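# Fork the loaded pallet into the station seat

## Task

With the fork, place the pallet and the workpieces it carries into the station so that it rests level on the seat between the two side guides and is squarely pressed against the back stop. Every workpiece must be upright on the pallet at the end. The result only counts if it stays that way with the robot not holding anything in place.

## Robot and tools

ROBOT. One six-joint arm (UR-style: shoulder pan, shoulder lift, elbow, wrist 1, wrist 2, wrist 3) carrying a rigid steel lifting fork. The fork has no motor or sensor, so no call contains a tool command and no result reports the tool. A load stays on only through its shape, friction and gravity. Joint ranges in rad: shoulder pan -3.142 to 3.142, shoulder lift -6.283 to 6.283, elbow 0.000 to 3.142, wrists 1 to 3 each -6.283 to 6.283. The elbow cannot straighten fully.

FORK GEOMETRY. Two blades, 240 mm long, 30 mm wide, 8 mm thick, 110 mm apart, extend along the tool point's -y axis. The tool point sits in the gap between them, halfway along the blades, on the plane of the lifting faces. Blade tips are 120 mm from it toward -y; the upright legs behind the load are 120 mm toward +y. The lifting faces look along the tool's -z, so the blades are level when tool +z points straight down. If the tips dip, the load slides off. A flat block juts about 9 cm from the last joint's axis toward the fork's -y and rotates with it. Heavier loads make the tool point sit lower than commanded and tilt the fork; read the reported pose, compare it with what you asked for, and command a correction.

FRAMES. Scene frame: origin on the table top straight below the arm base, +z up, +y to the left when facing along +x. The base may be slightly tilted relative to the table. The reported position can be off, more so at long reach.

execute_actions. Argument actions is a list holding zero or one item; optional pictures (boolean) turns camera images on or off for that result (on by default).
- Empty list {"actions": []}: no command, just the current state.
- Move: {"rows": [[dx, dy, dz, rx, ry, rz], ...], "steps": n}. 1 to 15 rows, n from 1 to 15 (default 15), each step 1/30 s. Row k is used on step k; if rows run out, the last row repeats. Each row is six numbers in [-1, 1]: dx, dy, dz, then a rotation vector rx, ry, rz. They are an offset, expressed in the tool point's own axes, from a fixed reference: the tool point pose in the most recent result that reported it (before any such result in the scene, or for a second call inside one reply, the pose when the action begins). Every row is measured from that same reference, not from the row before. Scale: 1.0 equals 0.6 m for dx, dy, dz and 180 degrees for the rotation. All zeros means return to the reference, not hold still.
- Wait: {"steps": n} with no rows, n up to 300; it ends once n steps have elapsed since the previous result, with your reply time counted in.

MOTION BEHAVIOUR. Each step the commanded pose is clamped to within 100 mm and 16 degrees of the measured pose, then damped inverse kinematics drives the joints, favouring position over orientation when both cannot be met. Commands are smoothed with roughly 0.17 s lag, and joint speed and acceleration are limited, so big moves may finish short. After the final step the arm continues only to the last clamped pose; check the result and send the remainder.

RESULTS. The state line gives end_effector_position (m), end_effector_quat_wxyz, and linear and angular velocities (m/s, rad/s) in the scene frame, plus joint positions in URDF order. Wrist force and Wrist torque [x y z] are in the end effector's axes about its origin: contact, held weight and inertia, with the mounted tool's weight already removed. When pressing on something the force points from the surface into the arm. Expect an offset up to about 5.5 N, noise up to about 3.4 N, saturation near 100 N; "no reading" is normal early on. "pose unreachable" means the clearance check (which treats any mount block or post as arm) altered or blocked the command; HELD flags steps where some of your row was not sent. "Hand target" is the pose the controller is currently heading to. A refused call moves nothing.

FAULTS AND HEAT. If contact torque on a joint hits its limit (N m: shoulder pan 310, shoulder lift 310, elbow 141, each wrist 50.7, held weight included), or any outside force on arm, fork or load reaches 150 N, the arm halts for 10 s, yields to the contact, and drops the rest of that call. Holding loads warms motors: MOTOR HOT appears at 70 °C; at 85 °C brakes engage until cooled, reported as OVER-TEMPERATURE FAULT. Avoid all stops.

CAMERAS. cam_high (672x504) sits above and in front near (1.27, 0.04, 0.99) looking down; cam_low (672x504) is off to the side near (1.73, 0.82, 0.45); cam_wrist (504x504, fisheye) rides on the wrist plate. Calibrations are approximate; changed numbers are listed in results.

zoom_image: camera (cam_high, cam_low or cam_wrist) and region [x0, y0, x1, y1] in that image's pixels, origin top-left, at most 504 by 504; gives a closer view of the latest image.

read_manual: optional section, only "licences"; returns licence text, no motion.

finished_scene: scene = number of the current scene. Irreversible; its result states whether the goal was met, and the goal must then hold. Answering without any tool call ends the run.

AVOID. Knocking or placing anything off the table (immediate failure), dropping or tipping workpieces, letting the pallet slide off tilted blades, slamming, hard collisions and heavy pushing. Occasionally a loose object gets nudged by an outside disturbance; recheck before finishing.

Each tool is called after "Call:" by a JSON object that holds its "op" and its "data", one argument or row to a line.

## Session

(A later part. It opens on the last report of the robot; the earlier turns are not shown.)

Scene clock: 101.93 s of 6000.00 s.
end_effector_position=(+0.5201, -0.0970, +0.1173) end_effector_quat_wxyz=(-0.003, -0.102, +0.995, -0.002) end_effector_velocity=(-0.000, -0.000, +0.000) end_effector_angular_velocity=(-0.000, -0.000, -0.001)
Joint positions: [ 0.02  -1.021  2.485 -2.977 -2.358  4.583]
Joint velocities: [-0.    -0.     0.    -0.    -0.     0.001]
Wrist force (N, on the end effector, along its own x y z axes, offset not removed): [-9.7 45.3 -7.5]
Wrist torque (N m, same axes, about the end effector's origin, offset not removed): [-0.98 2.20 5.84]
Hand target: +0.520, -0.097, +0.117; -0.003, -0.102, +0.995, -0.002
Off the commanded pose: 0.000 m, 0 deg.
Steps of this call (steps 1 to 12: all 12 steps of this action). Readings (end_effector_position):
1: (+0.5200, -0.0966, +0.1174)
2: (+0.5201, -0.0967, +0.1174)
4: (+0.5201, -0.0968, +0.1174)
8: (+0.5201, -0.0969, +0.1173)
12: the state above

Call:
{"op": "execute_actions", "data": {
  "actions": [
    {"rows":[[0,0.005,0.003,0,0,0.001],[0,0.015,0.006,0,0,0.001],[0,0.03,0.008,0,0,0.001],[0,0.06,0.008,0,0,0.001],[0,0.1,0.008,0,0,0.001],[0,0.15,0.008,0,0,0.001],[0,0.2,0.008,0,0,0.001],[0,0.25,0.008,0,0,0.001]]}
  ],
  "pictures": false
}}

Call:
{"op": "execute_actions", "data": {
  "actions": [
    {"rows":[[0,0.1,0,0,0,0],[0,0.2,0,0,0,0],[0,0.27,0,0,0,0]]}
  ],
  "pictures": false
}}

Call:
{"op": "execute_actions", "data": {
  "actions": [
    {"steps":15}
  ]
}}

Scene clock: 104.90 s of 6000.00 s.
end_effector_position=(+0.4912, +0.0218, +0.1108) end_effector_quat_wxyz=(+0.000, -0.105, +0.994, +0.001) end_effector_velocity=(-0.028, +0.204, +0.003) end_effector_angular_velocity=(-0.024, +0.003, -0.029)
Joint positions: [ 0.183 -0.84   2.443 -2.967 -2.332  4.797]
Joint velocities: [ 0.299  0.29  -0.179  0.181  0.038  0.441]
Wrist force (N, on the end effector, along its own x y z axes, offset not removed): [-1.3 0.7 -6.7]
Wrist torque (N m, same axes, about the end effector's origin, offset not removed): [-1.48 0.27 0.59]
Hand target: +0.488, +0.048, +0.112; -0.001, -0.102, +0.995, -0.001
Off the commanded pose: 0.028 m, 1 deg.
Steps of this call (steps 1 to 74: nothing new was sent; steps 75 to 89: all 15 steps of this action). Readings (end_effector_position):
75: (+0.5202, -0.0972, +0.1174)
76: (+0.5201, -0.0970, +0.1172)
78: (+0.5196, -0.0944, +0.1163)
82: (+0.5119, -0.0619, +0.1135)
89: the state above

Scene clock: 105.40 s of 6000.00 s.
end_effector_position=(+0.4580, +0.1674, +0.1102) end_effector_quat_wxyz=(+0.003, -0.107, +0.994, +0.002) end_effector_velocity=(-0.007, +0.100, +0.007) end_effector_angular_velocity=(-0.021, +0.020, -0.018)
Joint positions: [ 0.389 -0.651  2.321 -2.864 -2.271  5.053]
Joint velocities: [ 0.132  0.112 -0.149  0.176  0.041  0.202]
Wrist force (N, on the end effector, along its own x y z axes, offset not removed): [-2.7 -3.2 -0.6]
Wrist torque (N m, same axes, about the end effector's origin, offset not removed): [-1.06 0.39 0.65]
Hand target: +0.457, +0.180, +0.111; +0.001, -0.105, +0.994, +0.001
Off the commanded pose: 0.013 m, 0 deg.
Steps of this call (steps 1 to 15: all 15 steps of this action). Readings (end_effector_position):
1: (+0.4905, +0.0280, +0.1109)
2: (+0.4896, +0.0343, +0.1110)
4: (+0.4837, +0.0580, +0.1104)
8: (+0.4679, +0.1132, +0.1088)
15: the state above

Scene clock: 105.90 s of 6000.00 s.
end_effector_position=(+0.4572, +0.1795, +0.1110) end_effector_quat_wxyz=(+0.001, -0.105, +0.994, +0.001) end_effector_velocity=(-0.001, +0.002, -0.001) end_effector_angular_velocity=(-0.001, +0.002, +0.003)
Joint positions: [ 0.404 -0.637  2.302 -2.841 -2.266  5.079]
Joint velocities: [ 0.002  0.004 -0.002  0.003  0.001  0.001]
Wrist force (N, on the end effector, along its own x y z axes, offset not removed): [-8.7 -2.6 1.4]
Wrist torque (N m, same axes, about the end effector's origin, offset not removed): [-0.15 1.79 1.50]
Hand target: +0.457, +0.180, +0.111; +0.001, -0.105, +0.994, +0.001
Off the commanded pose: 0.001 m, 0 deg.
Steps of this call (steps 1 to 15: nothing new was sent). Readings (end_effector_position):
1: (+0.4578, +0.1703, +0.1103)
2: (+0.4577, +0.1726, +0.1105)
4: (+0.4575, +0.1756, +0.1107)
8: (+0.4573, +0.1783, +0.1109)
15: the state above
camera_calibration (this result's frames):
cam_wrist: T_world_to_cam=[[-0.976063, -0.214399, -0.0365362, 0.49425], [-0.216368, 0.940189, 0.263113, -0.215813], [-0.0220603, 0.26472, -0.964073, 0.186797], [0, 0, 0, 1]] pos_world=[0.439845, 0.259423, 0.254927]

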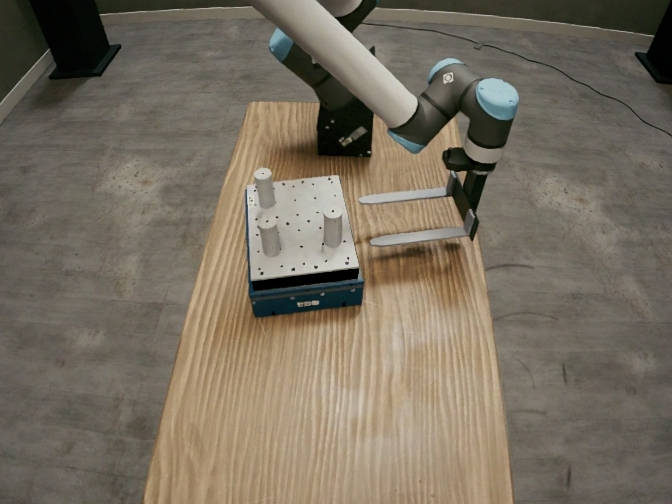

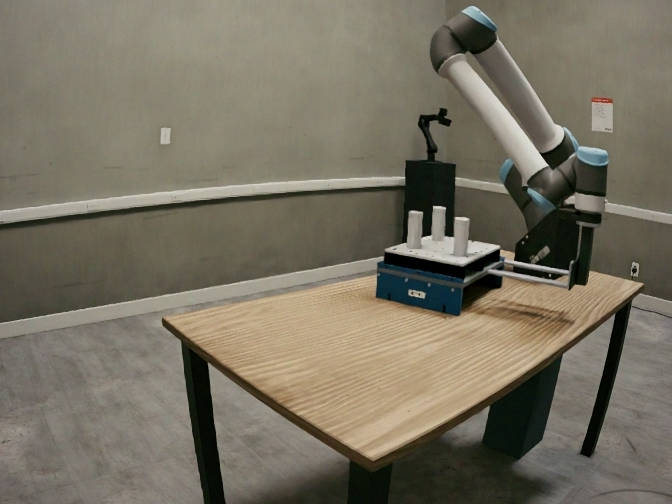

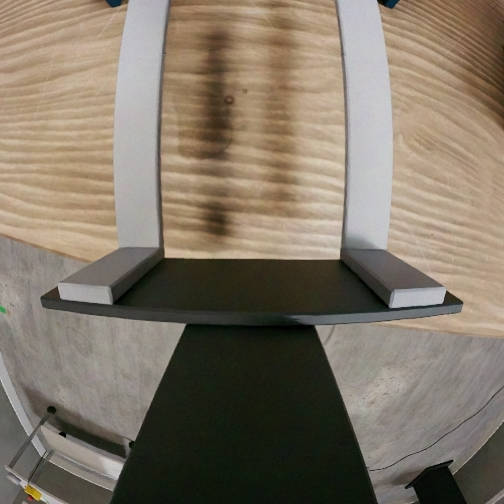

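Call:
{"op": "finished_scene", "data": {
  "scene": 2
}}

The scene is finished: the task was done.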